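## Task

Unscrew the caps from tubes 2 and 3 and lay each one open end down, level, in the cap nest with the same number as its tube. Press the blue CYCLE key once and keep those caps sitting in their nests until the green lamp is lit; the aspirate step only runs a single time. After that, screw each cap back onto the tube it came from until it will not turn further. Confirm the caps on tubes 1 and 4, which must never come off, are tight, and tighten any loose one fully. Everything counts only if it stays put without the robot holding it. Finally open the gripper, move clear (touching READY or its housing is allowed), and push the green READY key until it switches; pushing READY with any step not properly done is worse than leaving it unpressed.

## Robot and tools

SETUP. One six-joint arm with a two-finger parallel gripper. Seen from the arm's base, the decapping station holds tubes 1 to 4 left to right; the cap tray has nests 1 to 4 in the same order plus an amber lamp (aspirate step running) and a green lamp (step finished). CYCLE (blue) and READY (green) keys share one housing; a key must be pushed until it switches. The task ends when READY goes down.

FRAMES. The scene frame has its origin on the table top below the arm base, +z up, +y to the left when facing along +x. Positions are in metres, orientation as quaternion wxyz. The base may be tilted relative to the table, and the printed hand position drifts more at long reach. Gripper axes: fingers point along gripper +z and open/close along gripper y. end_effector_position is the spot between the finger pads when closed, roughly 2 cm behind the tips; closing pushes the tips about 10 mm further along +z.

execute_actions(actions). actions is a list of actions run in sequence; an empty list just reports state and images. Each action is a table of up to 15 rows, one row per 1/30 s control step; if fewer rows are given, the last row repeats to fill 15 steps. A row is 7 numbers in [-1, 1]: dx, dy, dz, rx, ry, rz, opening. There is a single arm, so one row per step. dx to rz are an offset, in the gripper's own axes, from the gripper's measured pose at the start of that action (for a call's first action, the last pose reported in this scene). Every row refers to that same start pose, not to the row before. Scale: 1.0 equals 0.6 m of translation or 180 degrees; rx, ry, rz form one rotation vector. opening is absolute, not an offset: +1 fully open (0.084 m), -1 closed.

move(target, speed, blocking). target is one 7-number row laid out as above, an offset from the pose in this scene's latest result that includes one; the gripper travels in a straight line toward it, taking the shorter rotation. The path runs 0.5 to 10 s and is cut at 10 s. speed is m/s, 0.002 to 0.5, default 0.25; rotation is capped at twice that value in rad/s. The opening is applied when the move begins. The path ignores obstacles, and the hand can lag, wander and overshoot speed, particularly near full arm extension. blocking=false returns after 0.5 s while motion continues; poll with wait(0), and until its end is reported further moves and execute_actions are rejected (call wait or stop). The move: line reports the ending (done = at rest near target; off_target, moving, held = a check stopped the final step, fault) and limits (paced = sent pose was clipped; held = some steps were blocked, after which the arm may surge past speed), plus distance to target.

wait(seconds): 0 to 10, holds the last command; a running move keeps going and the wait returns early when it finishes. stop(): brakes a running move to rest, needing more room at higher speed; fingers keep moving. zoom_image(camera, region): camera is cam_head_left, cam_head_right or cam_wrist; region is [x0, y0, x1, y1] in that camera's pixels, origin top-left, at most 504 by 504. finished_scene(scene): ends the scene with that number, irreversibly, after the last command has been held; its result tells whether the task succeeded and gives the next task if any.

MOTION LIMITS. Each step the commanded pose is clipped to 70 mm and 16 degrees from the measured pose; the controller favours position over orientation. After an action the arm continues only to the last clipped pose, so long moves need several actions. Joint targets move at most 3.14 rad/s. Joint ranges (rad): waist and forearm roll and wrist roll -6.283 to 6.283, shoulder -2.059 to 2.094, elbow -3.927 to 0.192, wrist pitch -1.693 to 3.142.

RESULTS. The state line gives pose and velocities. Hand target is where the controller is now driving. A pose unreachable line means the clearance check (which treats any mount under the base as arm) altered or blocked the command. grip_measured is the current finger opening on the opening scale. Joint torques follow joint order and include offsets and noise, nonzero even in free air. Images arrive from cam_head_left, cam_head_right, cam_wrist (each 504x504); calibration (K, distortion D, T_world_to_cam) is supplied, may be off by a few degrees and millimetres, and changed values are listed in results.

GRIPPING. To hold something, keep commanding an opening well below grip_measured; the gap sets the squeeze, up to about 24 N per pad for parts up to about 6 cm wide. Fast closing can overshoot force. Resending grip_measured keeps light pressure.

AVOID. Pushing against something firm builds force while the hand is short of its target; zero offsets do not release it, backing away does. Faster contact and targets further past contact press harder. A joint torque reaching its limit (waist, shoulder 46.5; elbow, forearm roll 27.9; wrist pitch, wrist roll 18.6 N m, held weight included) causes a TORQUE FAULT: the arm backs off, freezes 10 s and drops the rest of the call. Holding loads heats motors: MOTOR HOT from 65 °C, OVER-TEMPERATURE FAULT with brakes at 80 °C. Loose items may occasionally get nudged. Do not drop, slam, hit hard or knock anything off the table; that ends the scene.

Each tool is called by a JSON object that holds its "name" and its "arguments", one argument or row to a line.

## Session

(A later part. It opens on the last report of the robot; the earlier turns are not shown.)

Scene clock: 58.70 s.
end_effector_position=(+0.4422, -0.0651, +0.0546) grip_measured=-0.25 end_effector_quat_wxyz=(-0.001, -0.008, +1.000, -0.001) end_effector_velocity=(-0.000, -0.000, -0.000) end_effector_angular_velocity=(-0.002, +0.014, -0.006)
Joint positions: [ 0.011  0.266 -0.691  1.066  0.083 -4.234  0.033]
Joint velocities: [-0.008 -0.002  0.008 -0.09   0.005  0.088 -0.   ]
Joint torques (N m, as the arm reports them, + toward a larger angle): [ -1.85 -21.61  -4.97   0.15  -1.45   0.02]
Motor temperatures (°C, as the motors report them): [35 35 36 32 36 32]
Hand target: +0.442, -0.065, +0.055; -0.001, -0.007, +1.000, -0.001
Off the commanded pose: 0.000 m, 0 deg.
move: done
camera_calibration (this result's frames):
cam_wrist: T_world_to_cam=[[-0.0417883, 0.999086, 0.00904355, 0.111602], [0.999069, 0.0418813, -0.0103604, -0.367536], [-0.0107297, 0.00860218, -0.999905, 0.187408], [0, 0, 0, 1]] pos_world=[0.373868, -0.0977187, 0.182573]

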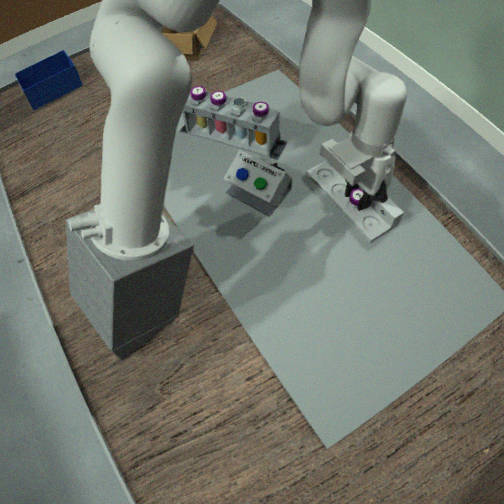

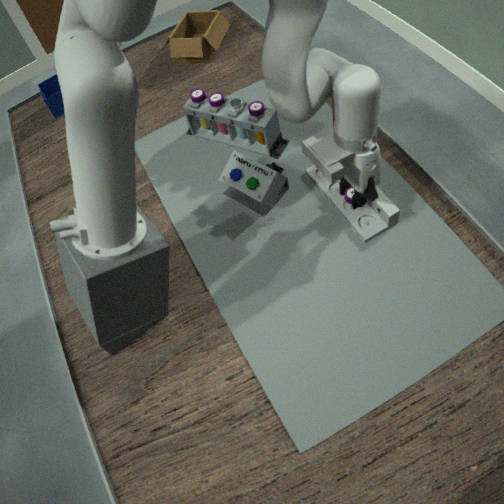

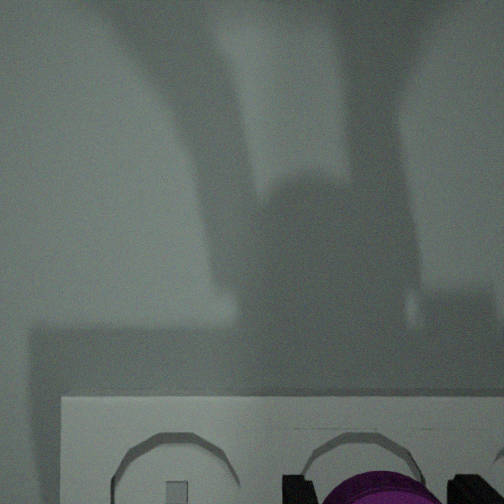

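{"name": "move", "arguments": {
  "target": [0,-0.0012,0.031,0,0,0,-0.6],
  "speed": 0.025
}}

{"name": "move", "arguments": {
  "target": [0,0,0,0,0,0,0.07]
}}

{"name": "move", "arguments": {
  "target": [0,0,-0.225,0,0,0,0.07]
}}

Scene clock: 62.10 s.
end_effector_position=(+0.4421, -0.0659, +0.0360) grip_measured=-0.25 end_effector_quat_wxyz=(-0.001, -0.007, +1.000, -0.002) end_effector_velocity=(+0.002, -0.000, +0.001) end_effector_angular_velocity=(-0.001, -0.007, +0.001)
Joint positions: [ 0.025  0.343 -0.753  1.211  0.072 -4.367  0.033]
Joint velocities: [ 0.002 -0.001 -0.004  0.022 -0.002 -0.021  0.   ]
Joint torques (N m, as the arm reports them, + toward a larger angle): [ -1.77 -22.25  -4.2   -0.29  -1.57   0.05]
Motor temperatures (°C, as the motors report them): [35 35 36 32 36 32]
Hand target: +0.442, -0.066, +0.036; -0.001, -0.007, +1.000, -0.002
Off the commanded pose: 0.000 m, 0 deg.
move: done
camera_calibration (this result's frames):
cam_wrist: T_world_to_cam=[[-0.0417483, 0.999089, 0.00884991, 0.11249], [0.999065, 0.0418436, -0.0108764, -0.367547], [-0.0112368, 0.00838756, -0.999902, 0.169069], [0, 0, 0, 1]] pos_world=[0.373799, -0.0984259, 0.16406]

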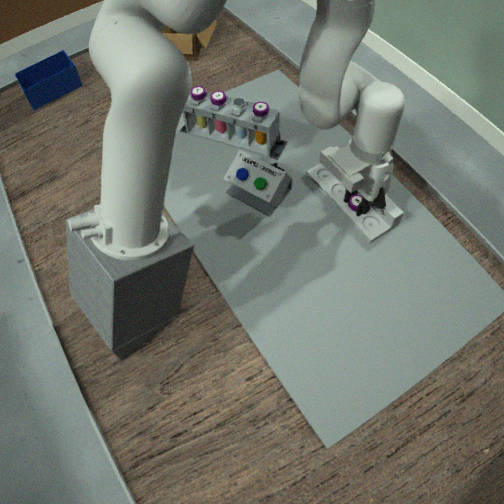

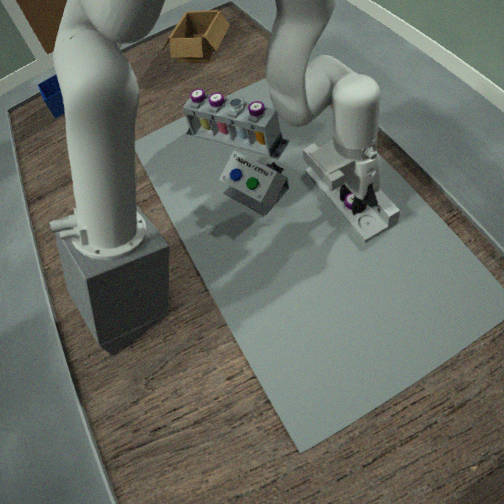

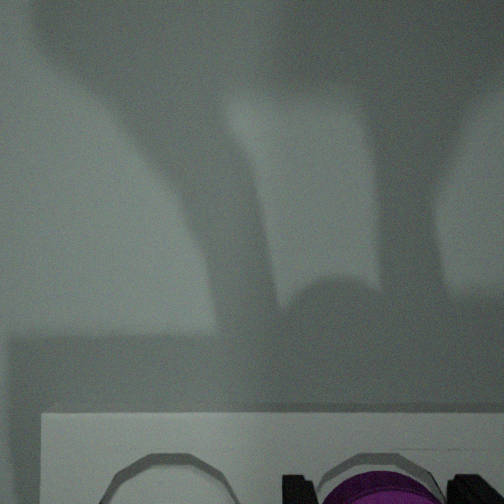

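Scene clock: 62.60 s.
end_effector_position=(+0.4421, -0.0659, +0.0360) grip_measured=+0.06 end_effector_quat_wxyz=(-0.001, -0.007, +1.000, -0.002) end_effector_velocity=(+0.000, -0.000, +0.000) end_effector_angular_velocity=(+0.000, -0.000, -0.000)
Joint positions: [ 0.025  0.343 -0.753  1.211  0.072 -4.367  0.047]
Joint velocities: [-0.    -0.     0.     0.001  0.    -0.     0.   ]
Joint torques (N m, as the arm reports them, + toward a larger angle): [ -1.84 -22.13  -4.36  -0.2   -1.52   0.11]
Motor temperatures (°C, as the motors report them): [35 35 36 32 36 32]
Hand target: +0.442, -0.066, +0.036; -0.001, -0.007, +1.000, -0.002
Off the commanded pose: 0.000 m, 0 deg.
move: done
camera_calibration (this result's frames):
cam_wrist: T_world_to_cam=[[-0.0417512, 0.999089, 0.00884725, 0.112492], [0.999065, 0.0418464, -0.0108634, -0.367553], [-0.0112237, 0.00838542, -0.999902, 0.169069], [0, 0, 0, 1]] pos_world=[0.373804, -0.0984269, 0.164064]

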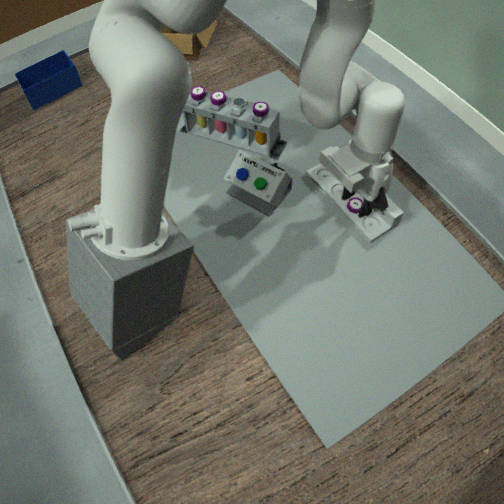

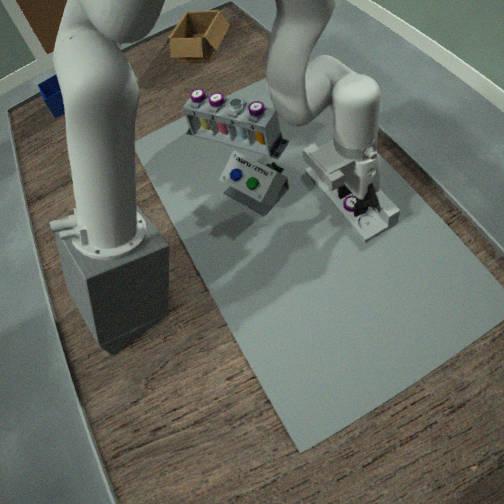

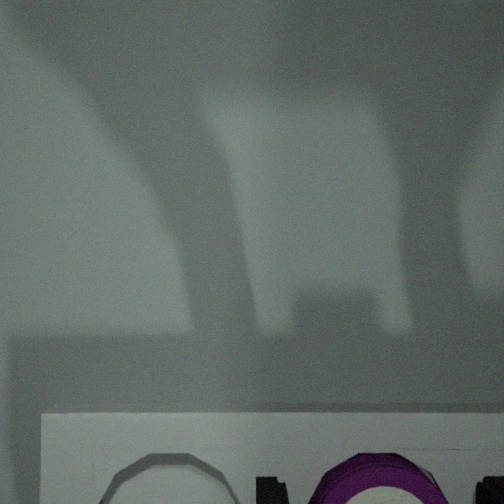

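Scene clock: 63.77 s.
end_effector_position=(+0.4429, -0.0654, +0.1708) grip_measured=+0.06 end_effector_quat_wxyz=(-0.001, -0.008, +1.000, -0.000) end_effector_velocity=(+0.002, -0.001, +0.002) end_effector_angular_velocity=(-0.004, -0.002, -0.001)
Joint positions: [-0.134 -0.209 -0.482  0.39   0.343 -3.674  0.047]
Joint velocities: [-0.001 -0.004 -0.002 -0.012  0.002  0.013  0.   ]
Joint torques (N m, as the arm reports them, + toward a larger angle): [ -1.79 -17.56 -10.11  -0.26  -1.43   0.06]
Motor temperatures (°C, as the motors report them): [35 35 36 32 36 32]
Hand target: +0.443, -0.065, +0.171; -0.000, -0.008, +1.000, -0.001
Off the commanded pose: 0.001 m, 0 deg.
move: done
camera_calibration (this result's frames):
cam_wrist: T_world_to_cam=[[-0.0420199, 0.999057, 0.0109545, 0.110599], [0.999063, 0.0421285, -0.00988206, -0.367039], [-0.0103342, 0.010529, -0.999891, 0.303586], [0, 0, 0, 1]] pos_world=[0.37448, -0.0982279, 0.298714]

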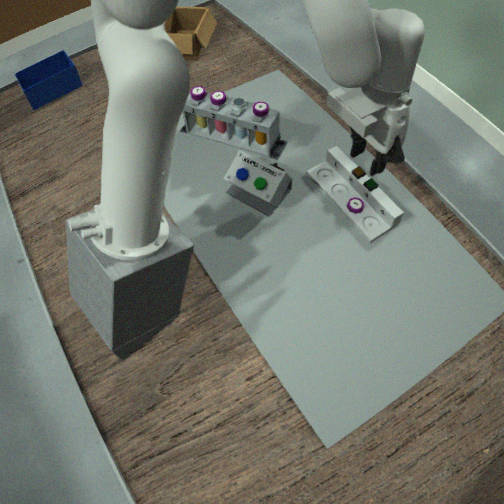

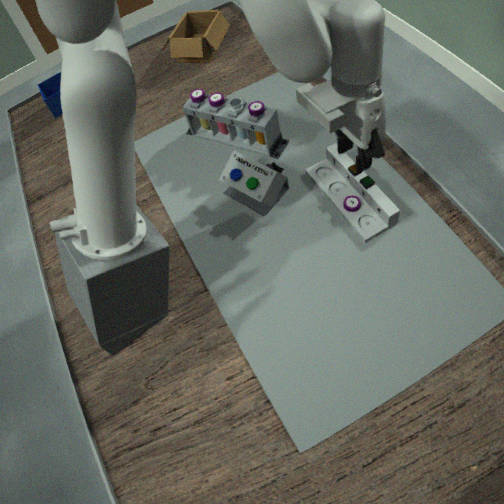

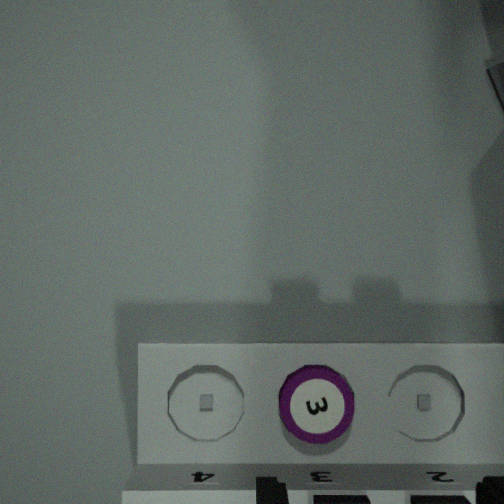

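{"name": "move", "arguments": {
  "target": [0.1972,0.5963,0,0,0,0.658,0],
  "speed": 0.5
}}

{"name": "move", "arguments": {
  "target": [0,0,0.01,0,0,0.658,0],
  "speed": 0.5
}}

Scene clock: 70.73 s.
end_effector_position=(+0.3183, +0.2920, +0.1717) grip_measured=-0.01 end_effector_quat_wxyz=(-0.004, +0.856, +0.518, -0.001) end_effector_velocity=(+0.001, +0.000, +0.000) end_effector_angular_velocity=(-0.003, -0.005, -0.002)
Joint positions: [ 0.834 -0.153 -0.494 -0.609  0.388  0.244  0.044]
Joint velocities: [ 0.001  0.    -0.002 -0.013  0.003  0.015  0.   ]
Joint torques (N m, as the arm reports them, + toward a larger angle): [  4.22 -17.36 -10.01  -0.29  -1.61   0.13]
Motor temperatures (°C, as the motors report them): [35 35 36 32 36 32]
Hand target: +0.318, +0.292, +0.172; -0.004, +0.856, +0.518, -0.001
Off the commanded pose: 0.002 m, 0 deg.
move: done
camera_calibration (this result's frames):
cam_wrist: T_world_to_cam=[[0.897934, -0.440114, 0.00367363, -0.129402], [-0.440063, -0.897912, -0.00993917, 0.474985], [0.00767296, 0.00730809, -0.999944, 0.294625], [0, 0, 0, 1]] pos_world=[0.322957, 0.36739, 0.299805]

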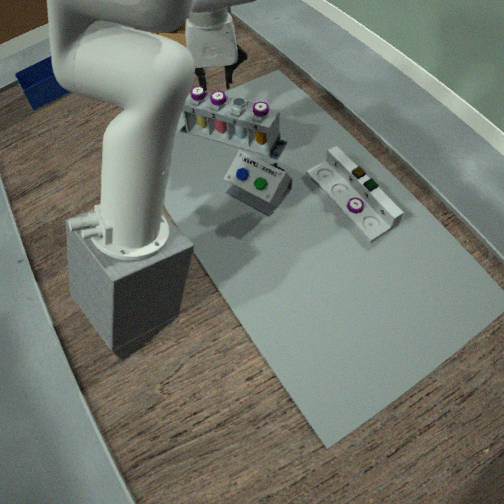

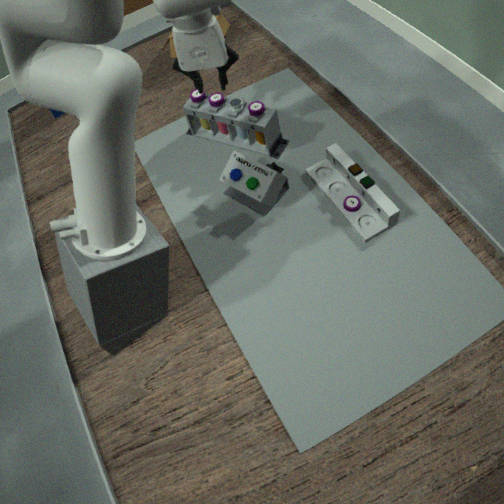

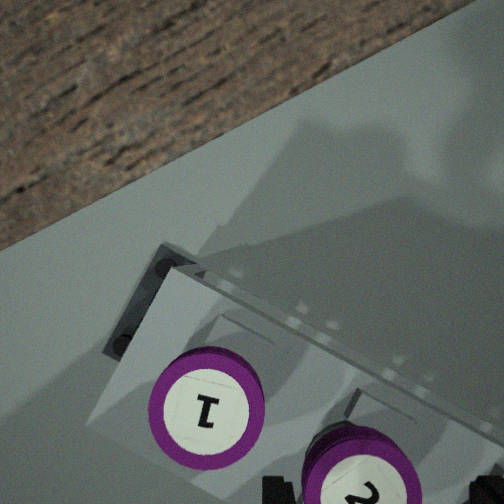

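Scene clock: 73.33 s.
end_effector_position=(+0.3183, +0.2921, +0.1657) grip_measured=-0.01 end_effector_quat_wxyz=(-0.001, +0.883, -0.470, -0.004) end_effector_velocity=(+0.000, +0.000, +0.000) end_effector_angular_velocity=(-0.001, -0.004, -0.005)
Joint positions: [ 0.825 -0.13  -0.498 -0.631  0.37   2.327  0.044]
Joint velocities: [ 0.     0.    -0.    -0.01   0.001  0.015  0.   ]
Joint torques (N m, as the arm reports them, + toward a larger angle): [  4.12 -17.63  -9.62  -0.32  -1.49   0.11]
Motor temperatures (°C, as the motors report them): [35 35 36 32 36 32]
Hand target: +0.318, +0.292, +0.166; -0.001, +0.883, -0.470, -0.004
Off the commanded pose: 0.000 m, 0 deg.
move: done
camera_calibration (this result's frames):
cam_wrist: T_world_to_cam=[[-0.814224, -0.580374, 0.0143127, 0.454831], [-0.580435, 0.814307, -0.0000985407, 0.0179043], [-0.0115978, -0.00838784, -0.999898, 0.299341], [0, 0, 0, 1]] pos_world=[0.384198, 0.251903, 0.292802]

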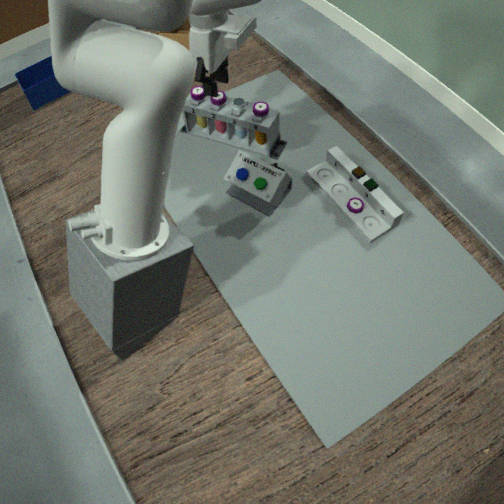

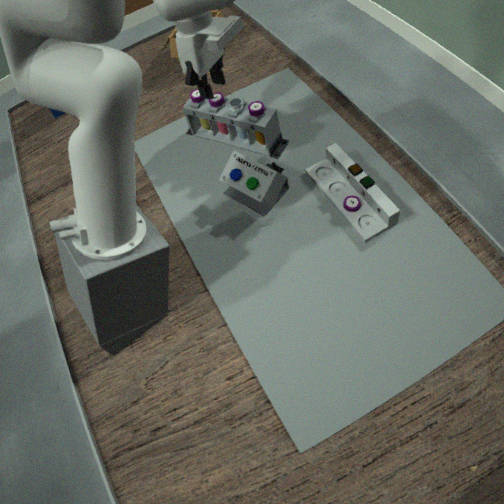

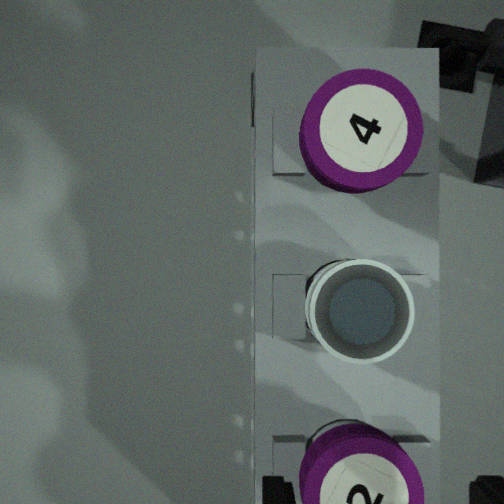

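{"name": "move", "arguments": {
  "target": [0.0033,0.0006,0.0607,0.0006,0.0026,0,0],
  "speed": 0.08
}}

{"name": "move", "arguments": {
  "target": [0,0,0,0,0,0,-0.6]
}}

{"name": "move", "arguments": {
  "target": [0,0,-0.002,0,0,-0.8,-0.6],
  "speed": 0.5
}}

{"name": "move", "arguments": {
  "target": [0,0,-0.002,0,0,-0.8,-0.6],
  "speed": 0.5
}}

{"name": "move", "arguments": {
  "target": [0,0,-0.002,0,0,-0.8,-0.6],
  "speed": 0.5
}}

{"name": "move", "arguments": {
  "target": [0,0,-0.08,0,0,0,-0.6],
  "speed": 0.08
}}

{"name": "move", "arguments": {
  "target": [0,0,0,0,0,0.54,-0.6],
  "speed": 0.5
}}

Scene clock: 81.37 s.
end_effector_position=(+0.3190, +0.2904, +0.1294) grip_measured=-0.01 end_effector_quat_wxyz=(+0.000, +0.883, -0.470, -0.000) end_effector_velocity=(-0.000, -0.001, -0.000) end_effector_angular_velocity=(-0.003, -0.002, -0.001)
Joint positions: [ 0.771  0.011 -0.543 -0.822  0.283  2.477  0.044]
Joint velocities: [-0.001  0.001  0.    -0.009  0.002  0.008  0.   ]
Joint torques (N m, as the arm reports them, + toward a larger angle): [  4.39 -18.86  -7.93  -0.1   -1.46   0.06]
Motor temperatures (°C, as the motors report them): [35 35 36 32 36 32]
Hand target: +0.319, +0.290, +0.129; +0.001, +0.883, -0.470, -0.000
Off the commanded pose: 0.000 m, 0 deg.
move: done
camera_calibration (this result's frames):
cam_wrist: T_world_to_cam=[[-0.814356, -0.580235, 0.0123106, 0.455278], [-0.580342, 0.81433, -0.0082959, 0.0206798], [-0.00521131, -0.0139002, -0.99989, 0.262653], [0, 0, 0, 1]] pos_world=[0.384128, 0.250979, 0.25719]

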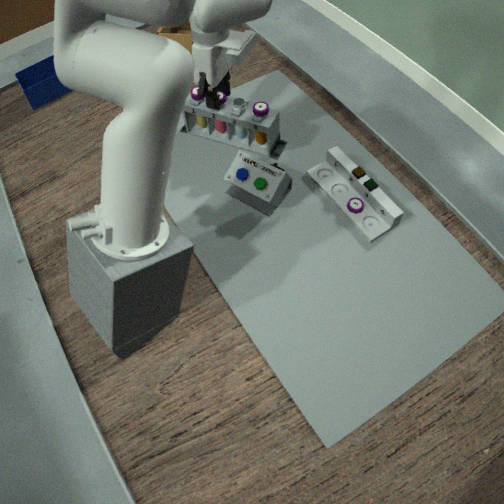

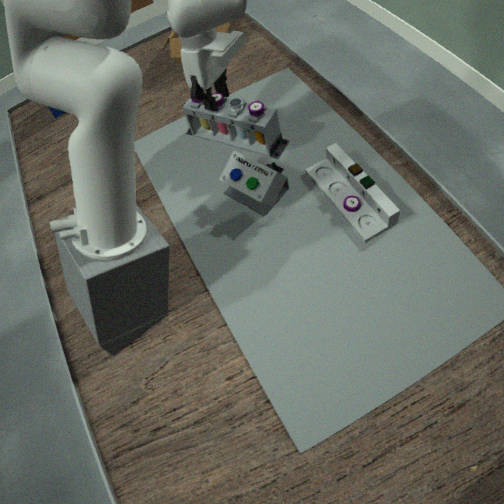

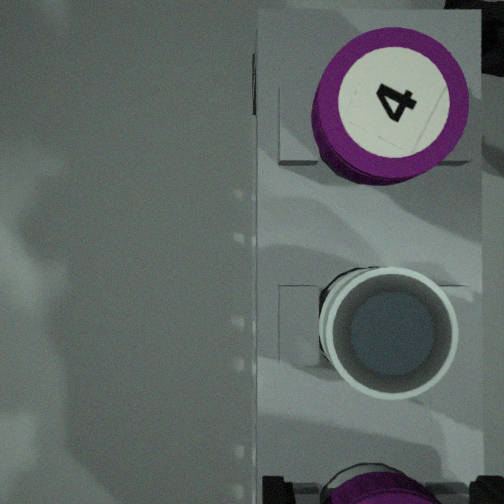

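Scene clock: 81.87 s.
end_effector_position=(+0.3190, +0.2904, +0.1295) grip_measured=-0.25 end_effector_quat_wxyz=(+0.000, +0.883, -0.470, -0.000) end_effector_velocity=(+0.000, +0.000, -0.000) end_effector_angular_velocity=(+0.001, +0.000, -0.001)
Joint positions: [ 0.771  0.01  -0.543 -0.822  0.283  2.477  0.033]
Joint velocities: [-0.001  0.001 -0.001  0.    -0.001  0.     0.   ]
Joint torques (N m, as the arm reports them, + toward a larger angle): [  3.99 -18.18  -8.8   -0.31  -1.66   0.16]
Motor temperatures (°C, as the motors report them): [35 35 36 32 36 32]
Hand target: +0.319, +0.290, +0.129; +0.000, +0.883, -0.470, -0.000
Off the commanded pose: 0.000 m, 0 deg.
move: done
camera_calibration (this result's frames):
cam_wrist: T_world_to_cam=[[-0.814302, -0.58031, 0.0123799, 0.455185], [-0.580418, 0.814276, -0.00833244, 0.0207093], [-0.00524523, -0.0139706, -0.999889, 0.262714], [0, 0, 0, 1]] pos_world=[0.384056, 0.250956, 0.257222]

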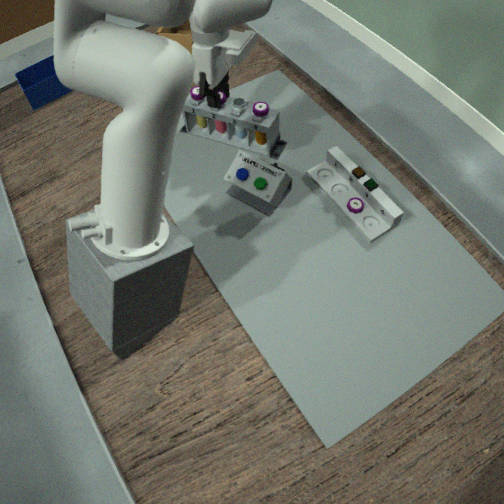

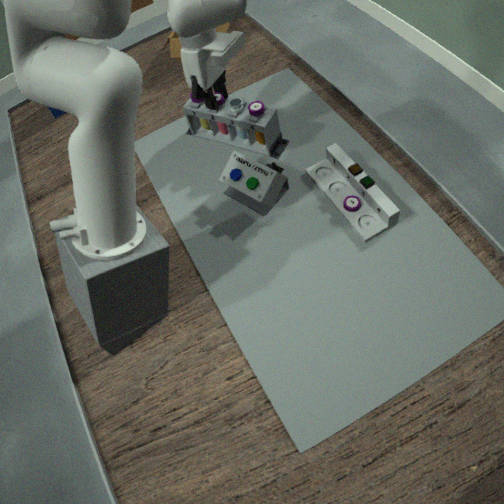

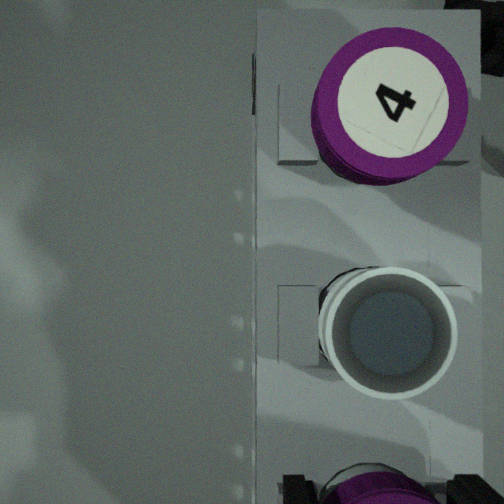

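Scene clock: 84.93 s.
end_effector_position=(+0.3190, +0.2906, +0.1307) grip_measured=-0.25 end_effector_quat_wxyz=(-0.000, +0.720, +0.694, +0.000) end_effector_velocity=(-0.000, -0.000, +0.000) end_effector_angular_velocity=(-0.002, +0.005, +0.005)
Joint positions: [ 0.773  0.006 -0.542 -0.816  0.285 -0.04   0.033]
Joint velocities: [ 0.001 -0.    -0.     0.016  0.003 -0.019 -0.   ]
Joint torques (N m, as the arm reports them, + toward a larger angle): [ -1.36 -18.52  -7.57  -0.26   1.     0.14]
Motor temperatures (°C, as the motors report them): [35 35 36 32 36 32]
Hand target: +0.319, +0.290, +0.131; +0.000, +0.720, +0.694, -0.000
Off the commanded pose: 0.000 m, 0 deg.
move: done
camera_calibration (this result's frames):
cam_wrist: T_world_to_cam=[[0.999887, -0.00935937, 0.0117895, -0.289239], [-0.00926187, -0.999923, -0.00829772, 0.365598], [0.0118662, 0.00818759, -0.999896, 0.252037], [0, 0, 0, 1]] pos_world=[0.289601, 0.360799, 0.258454]

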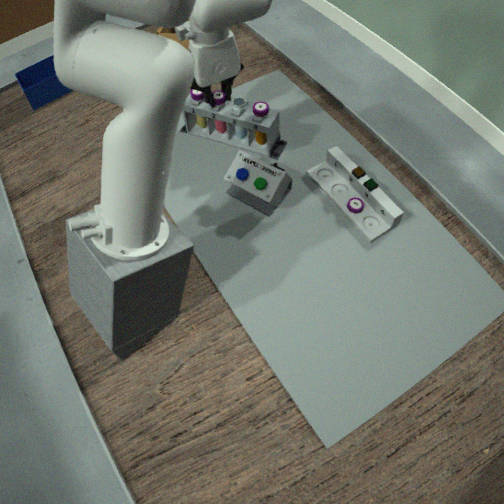

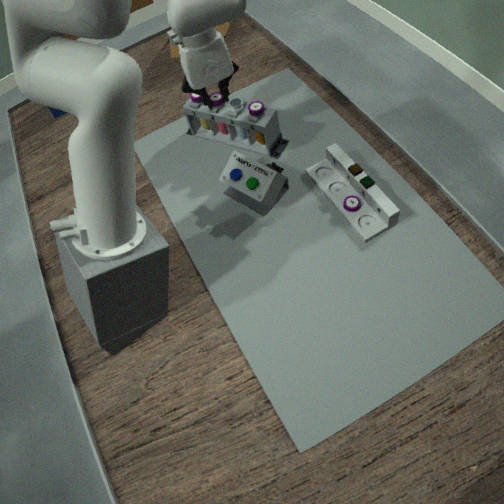

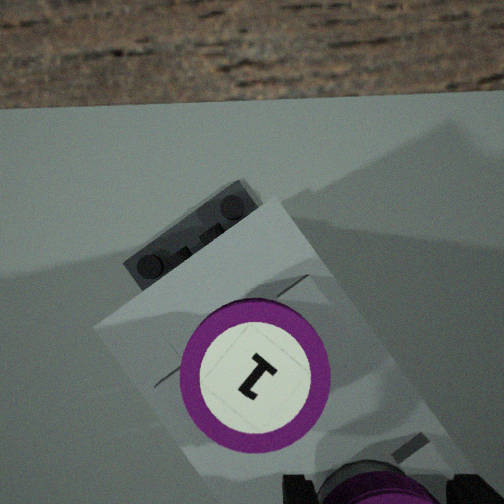

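Scene clock: 88.00 s.
end_effector_position=(+0.3192, +0.2904, +0.1318) grip_measured=-0.25 end_effector_quat_wxyz=(+0.000, -0.437, +0.899, -0.000) end_effector_velocity=(+0.000, -0.000, +0.000) end_effector_angular_velocity=(-0.001, +0.004, +0.004)
Joint positions: [ 0.774  0.001 -0.54  -0.811  0.288 -2.557  0.033]
Joint velocities: [ 0.    -0.001  0.     0.016  0.003 -0.019 -0.   ]
Joint torques (N m, as the arm reports them, + toward a larger angle): [  1.54 -19.85 -10.14  -0.4   -0.9    0.02]
Motor temperatures (°C, as the motors report them): [35 35 36 32 36 32]
Hand target: +0.319, +0.291, +0.132; +0.000, -0.438, +0.899, +0.000
Off the commanded pose: 0.000 m, 0 deg.
move: done
camera_calibration (this result's frames):
cam_wrist: T_world_to_cam=[[-0.802965, 0.59592, 0.0112492, 0.11028], [0.595862, 0.803044, -0.00831297, -0.351388], [-0.0139875, 0.0000279428, -0.999902, 0.26377], [0, 0, 0, 1]] pos_world=[0.30162, 0.216454, 0.259583]

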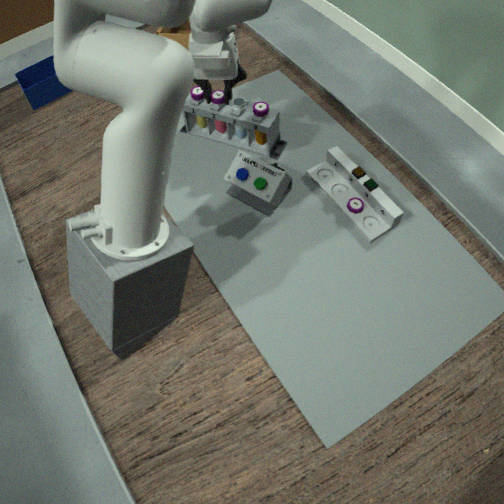

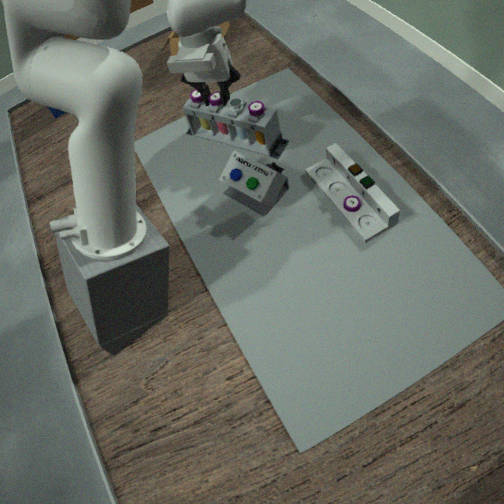

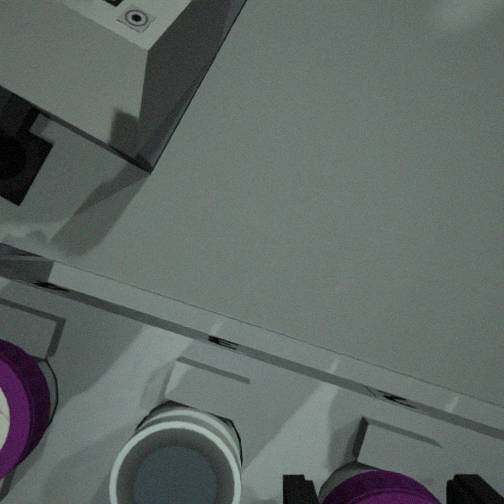

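Scene clock: 91.07 s.
end_effector_position=(+0.3194, +0.2904, +0.1330) grip_measured=-0.25 end_effector_quat_wxyz=(+0.000, +0.990, +0.138, +0.000) end_effector_velocity=(-0.000, -0.000, +0.000) end_effector_angular_velocity=(-0.001, +0.004, +0.004)
Joint positions: [ 0.775 -0.004 -0.538 -0.806  0.291 -5.074  0.033]
Joint velocities: [ 0.001 -0.    -0.     0.016  0.002 -0.018  0.   ]
Joint torques (N m, as the arm reports them, + toward a larger angle): [  3.47 -19.33  -8.4   -0.14  -1.25   0.14]
Motor temperatures (°C, as the motors report them): [35 35 36 32 36 32]
Hand target: +0.319, +0.290, +0.133; +0.000, +0.990, +0.138, +0.000
Off the commanded pose: 0.000 m, 0 deg.
move: done
camera_calibration (this result's frames):
cam_wrist: T_world_to_cam=[[0.298673, -0.954273, 0.012529, 0.208591], [-0.954275, -0.298793, -0.00902165, 0.463772], [0.0123527, -0.00926163, -0.999881, 0.259282], [0, 0, 0, 1]] pos_world=[0.377063, 0.340026, 0.260822]

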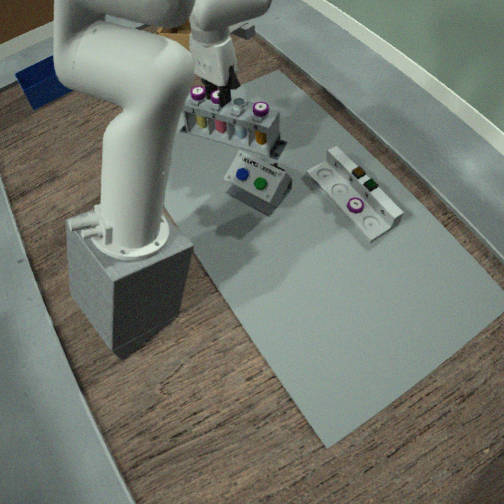

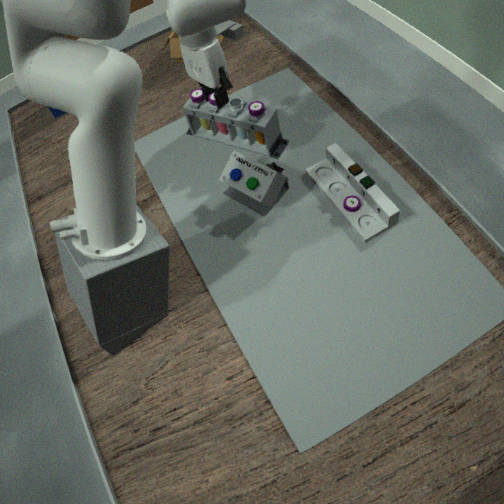

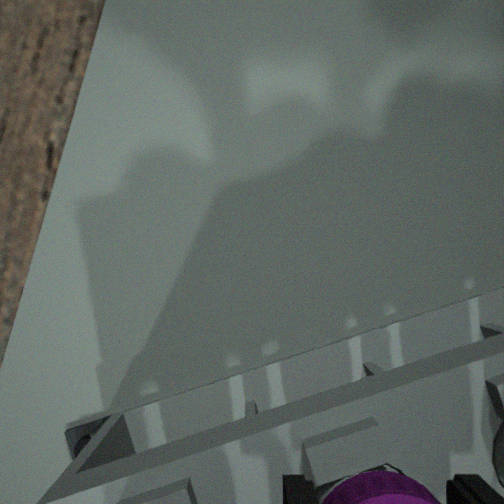

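Scene clock: 92.00 s.
end_effector_position=(+0.3192, +0.2904, +0.1808) grip_measured=-0.25 end_effector_quat_wxyz=(+0.000, +0.990, +0.138, +0.000) end_effector_velocity=(-0.000, +0.001, +0.001) end_effector_angular_velocity=(+0.001, +0.000, +0.001)
Joint positions: [ 0.845 -0.189 -0.487 -0.596  0.42  -5.236  0.033]
Joint velocities: [ 0.002 -0.001 -0.001  0.003  0.001 -0.003  0.   ]
Joint torques (N m, as the arm reports them, + toward a larger angle): [  4.18 -17.3  -10.57  -0.22  -1.55   0.04]
Motor temperatures (°C, as the motors report them): [35 35 36 32 36 32]
Hand target: +0.319, +0.291, +0.181; +0.000, +0.990, +0.138, +0.000
Off the commanded pose: 0.000 m, 0 deg.
move: done
camera_calibration (this result's frames):
cam_wrist: T_world_to_cam=[[0.298846, -0.954218, 0.0126168, 0.207994], [-0.954228, -0.298961, -0.00843408, 0.463857], [0.0118199, -0.0095188, -0.999885, 0.307312], [0, 0, 0, 1]] pos_world=[0.376835, 0.340072, 0.308564]

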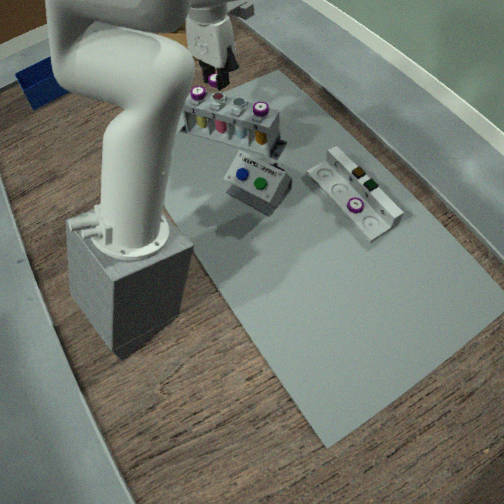

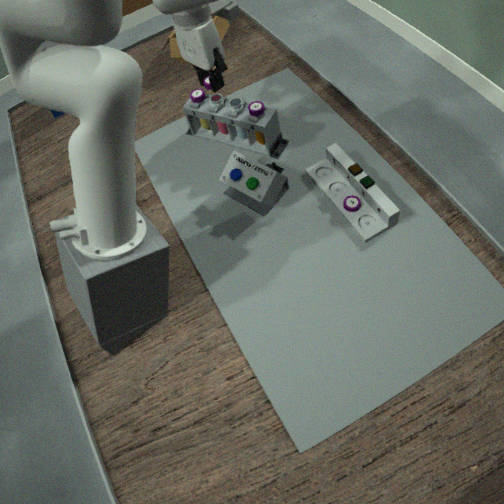

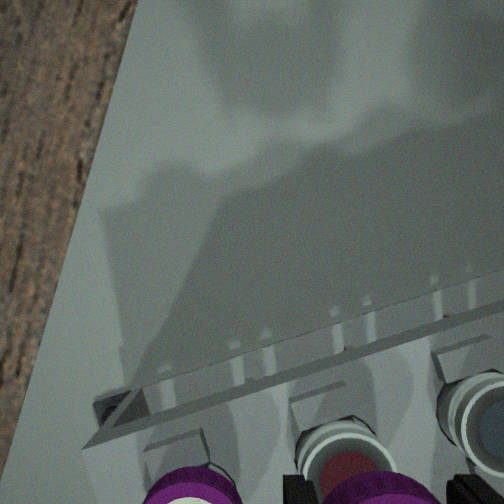

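Scene clock: 94.20 s.
end_effector_position=(+0.3192, +0.2904, +0.1808) grip_measured=-0.25 end_effector_quat_wxyz=(+0.000, +0.759, -0.652, +0.000) end_effector_velocity=(+0.000, +0.000, +0.000) end_effector_angular_velocity=(+0.001, -0.003, -0.004)
Joint positions: [ 0.845 -0.189 -0.487 -0.595  0.42  -3.541  0.033]
Joint velocities: [ 0.001 -0.001 -0.    -0.007 -0.     0.012 -0.   ]
Joint torques (N m, as the arm reports them, + toward a larger angle): [  4.04 -16.87 -10.2   -0.1   -1.43   0.  ]
Motor temperatures (°C, as the motors report them): [35 35 36 32 36 32]
Hand target: +0.319, +0.290, +0.181; +0.000, +0.758, -0.652, +0.000
Off the commanded pose: 0.000 m, 0 deg.
move: done
camera_calibration (this result's frames):
cam_wrist: T_world_to_cam=[[-0.984081, -0.177335, 0.0116742, 0.391993], [-0.177442, 0.984091, -0.00889215, -0.156602], [-0.00991158, -0.0108221, -0.999892, 0.314632], [0, 0, 0, 1]] pos_world=[0.361084, 0.227029, 0.308629]

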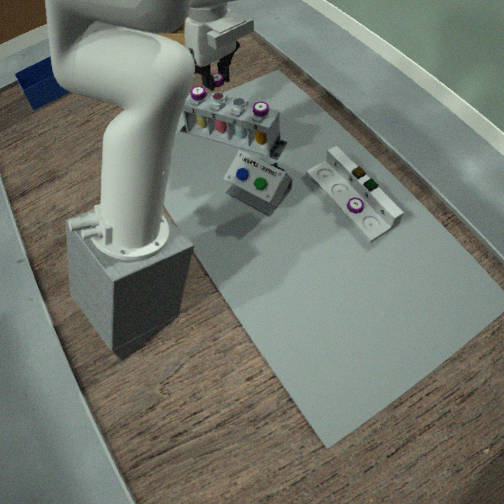

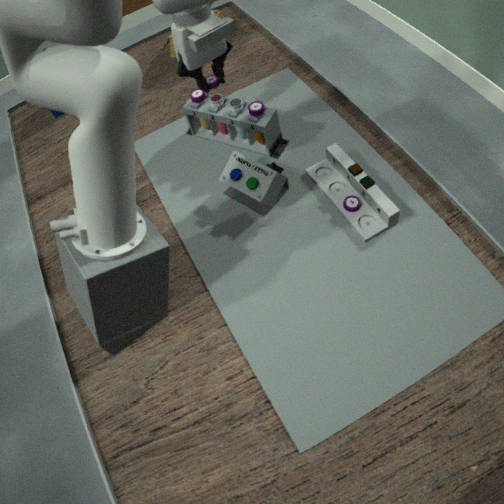

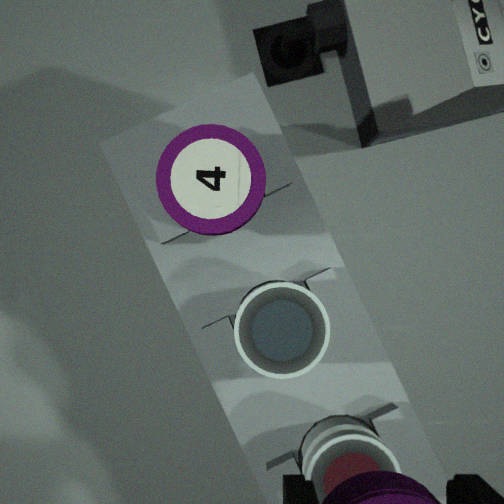

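{"name": "move", "arguments": {
  "target": [0.5318,-0.1245,0,0,0,0.543,-0.6],
  "speed": 0.25
}}

{"name": "move", "arguments": {
  "target": [0,0,0.2,0,0,0,-0.6],
  "speed": 0.15
}}

Scene clock: 100.93 s.
end_effector_position=(+0.4422, -0.0148, +0.1824) grip_measured=-0.25 end_effector_quat_wxyz=(+0.002, -0.009, +1.000, -0.003) end_effector_velocity=(+0.000, -0.000, -0.000) end_effector_angular_velocity=(+0.001, +0.001, -0.001)
Joint positions: [-0.015 -0.295 -0.433  0.237  0.347 -3.419  0.033]
Joint velocities: [-0.     0.001 -0.001  0.002  0.001 -0.001 -0.   ]
Joint torques (N m, as the arm reports them, + toward a larger angle): [ -1.05 -16.42 -10.38  -0.24  -1.49   0.07]
Motor temperatures (°C, as the motors report them): [35 35 37 32 36 32]
Hand target: +0.442, -0.015, +0.182; +0.002, -0.009, +1.000, -0.003
Off the commanded pose: 0.002 m, 0 deg.
move: done
camera_calibration (this result's frames):
cam_wrist: T_world_to_cam=[[-0.0447785, 0.998978, 0.00616353, 0.0619873], [0.998989, 0.0448024, -0.0037829, -0.369458], [-0.00405518, 0.0059879, -0.999974, 0.311825], [0, 0, 0, 1]] pos_world=[0.373124, -0.0472386, 0.310037]

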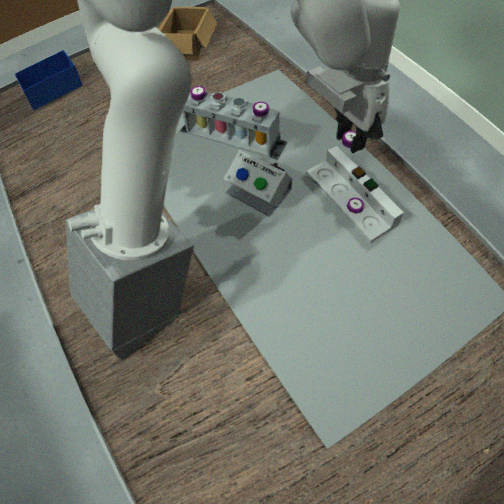

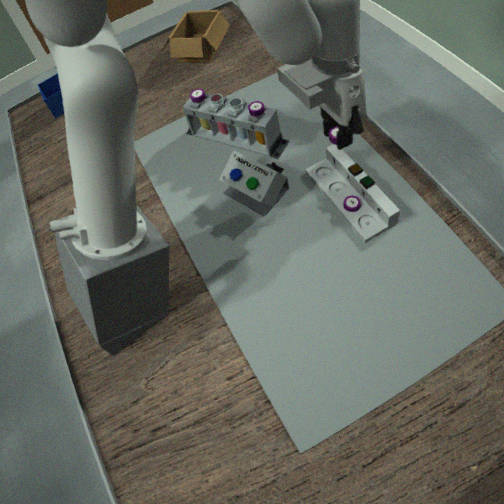

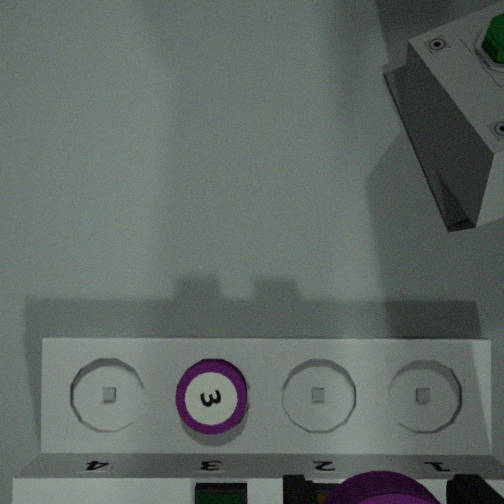

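Scene clock: 102.33 s.
end_effector_position=(+0.4421, -0.0158, +0.0625) grip_measured=-0.25 end_effector_quat_wxyz=(+0.000, -0.009, +1.000, -0.005) end_effector_velocity=(-0.001, -0.001, -0.001) end_effector_angular_velocity=(+0.018, -0.022, +0.002)
Joint positions: [ 0.129  0.214 -0.623  0.895  0.026 -3.957  0.033]
Joint velocities: [ 0.025  0.012 -0.031  0.289  0.002 -0.266  0.   ]
Joint torques (N m, as the arm reports them, + toward a larger angle): [ -1.09 -21.09  -4.69  -0.42  -1.47   0.14]
Motor temperatures (°C, as the motors report them): [35 35 36 32 36 32]
Hand target: +0.442, -0.016, +0.062; +0.001, -0.009, +1.000, -0.004
Off the commanded pose: 0.001 m, 0 deg.
move: done
camera_calibration (this result's frames):
cam_wrist: T_world_to_cam=[[-0.0440044, 0.99903, 0.0017869, 0.0636796], [0.998995, 0.0440181, -0.00848984, -0.369512], [-0.00856026, 0.00141151, -0.999962, 0.193816], [0, 0, 0, 1]] pos_world=[0.373602, -0.0476262, 0.190557]

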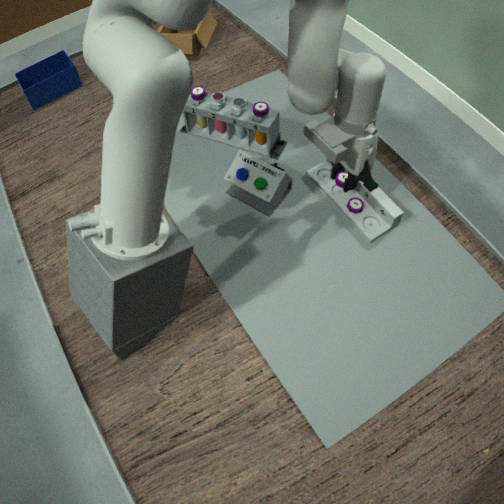

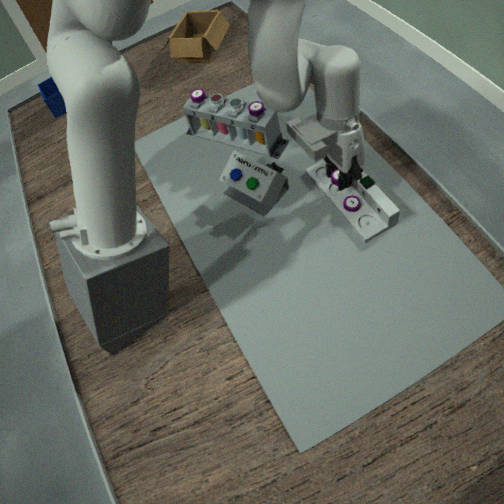

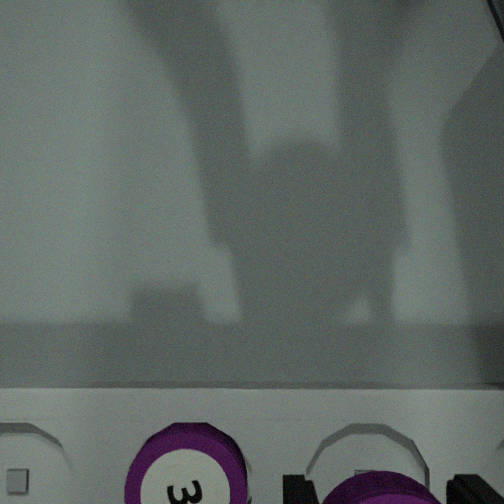

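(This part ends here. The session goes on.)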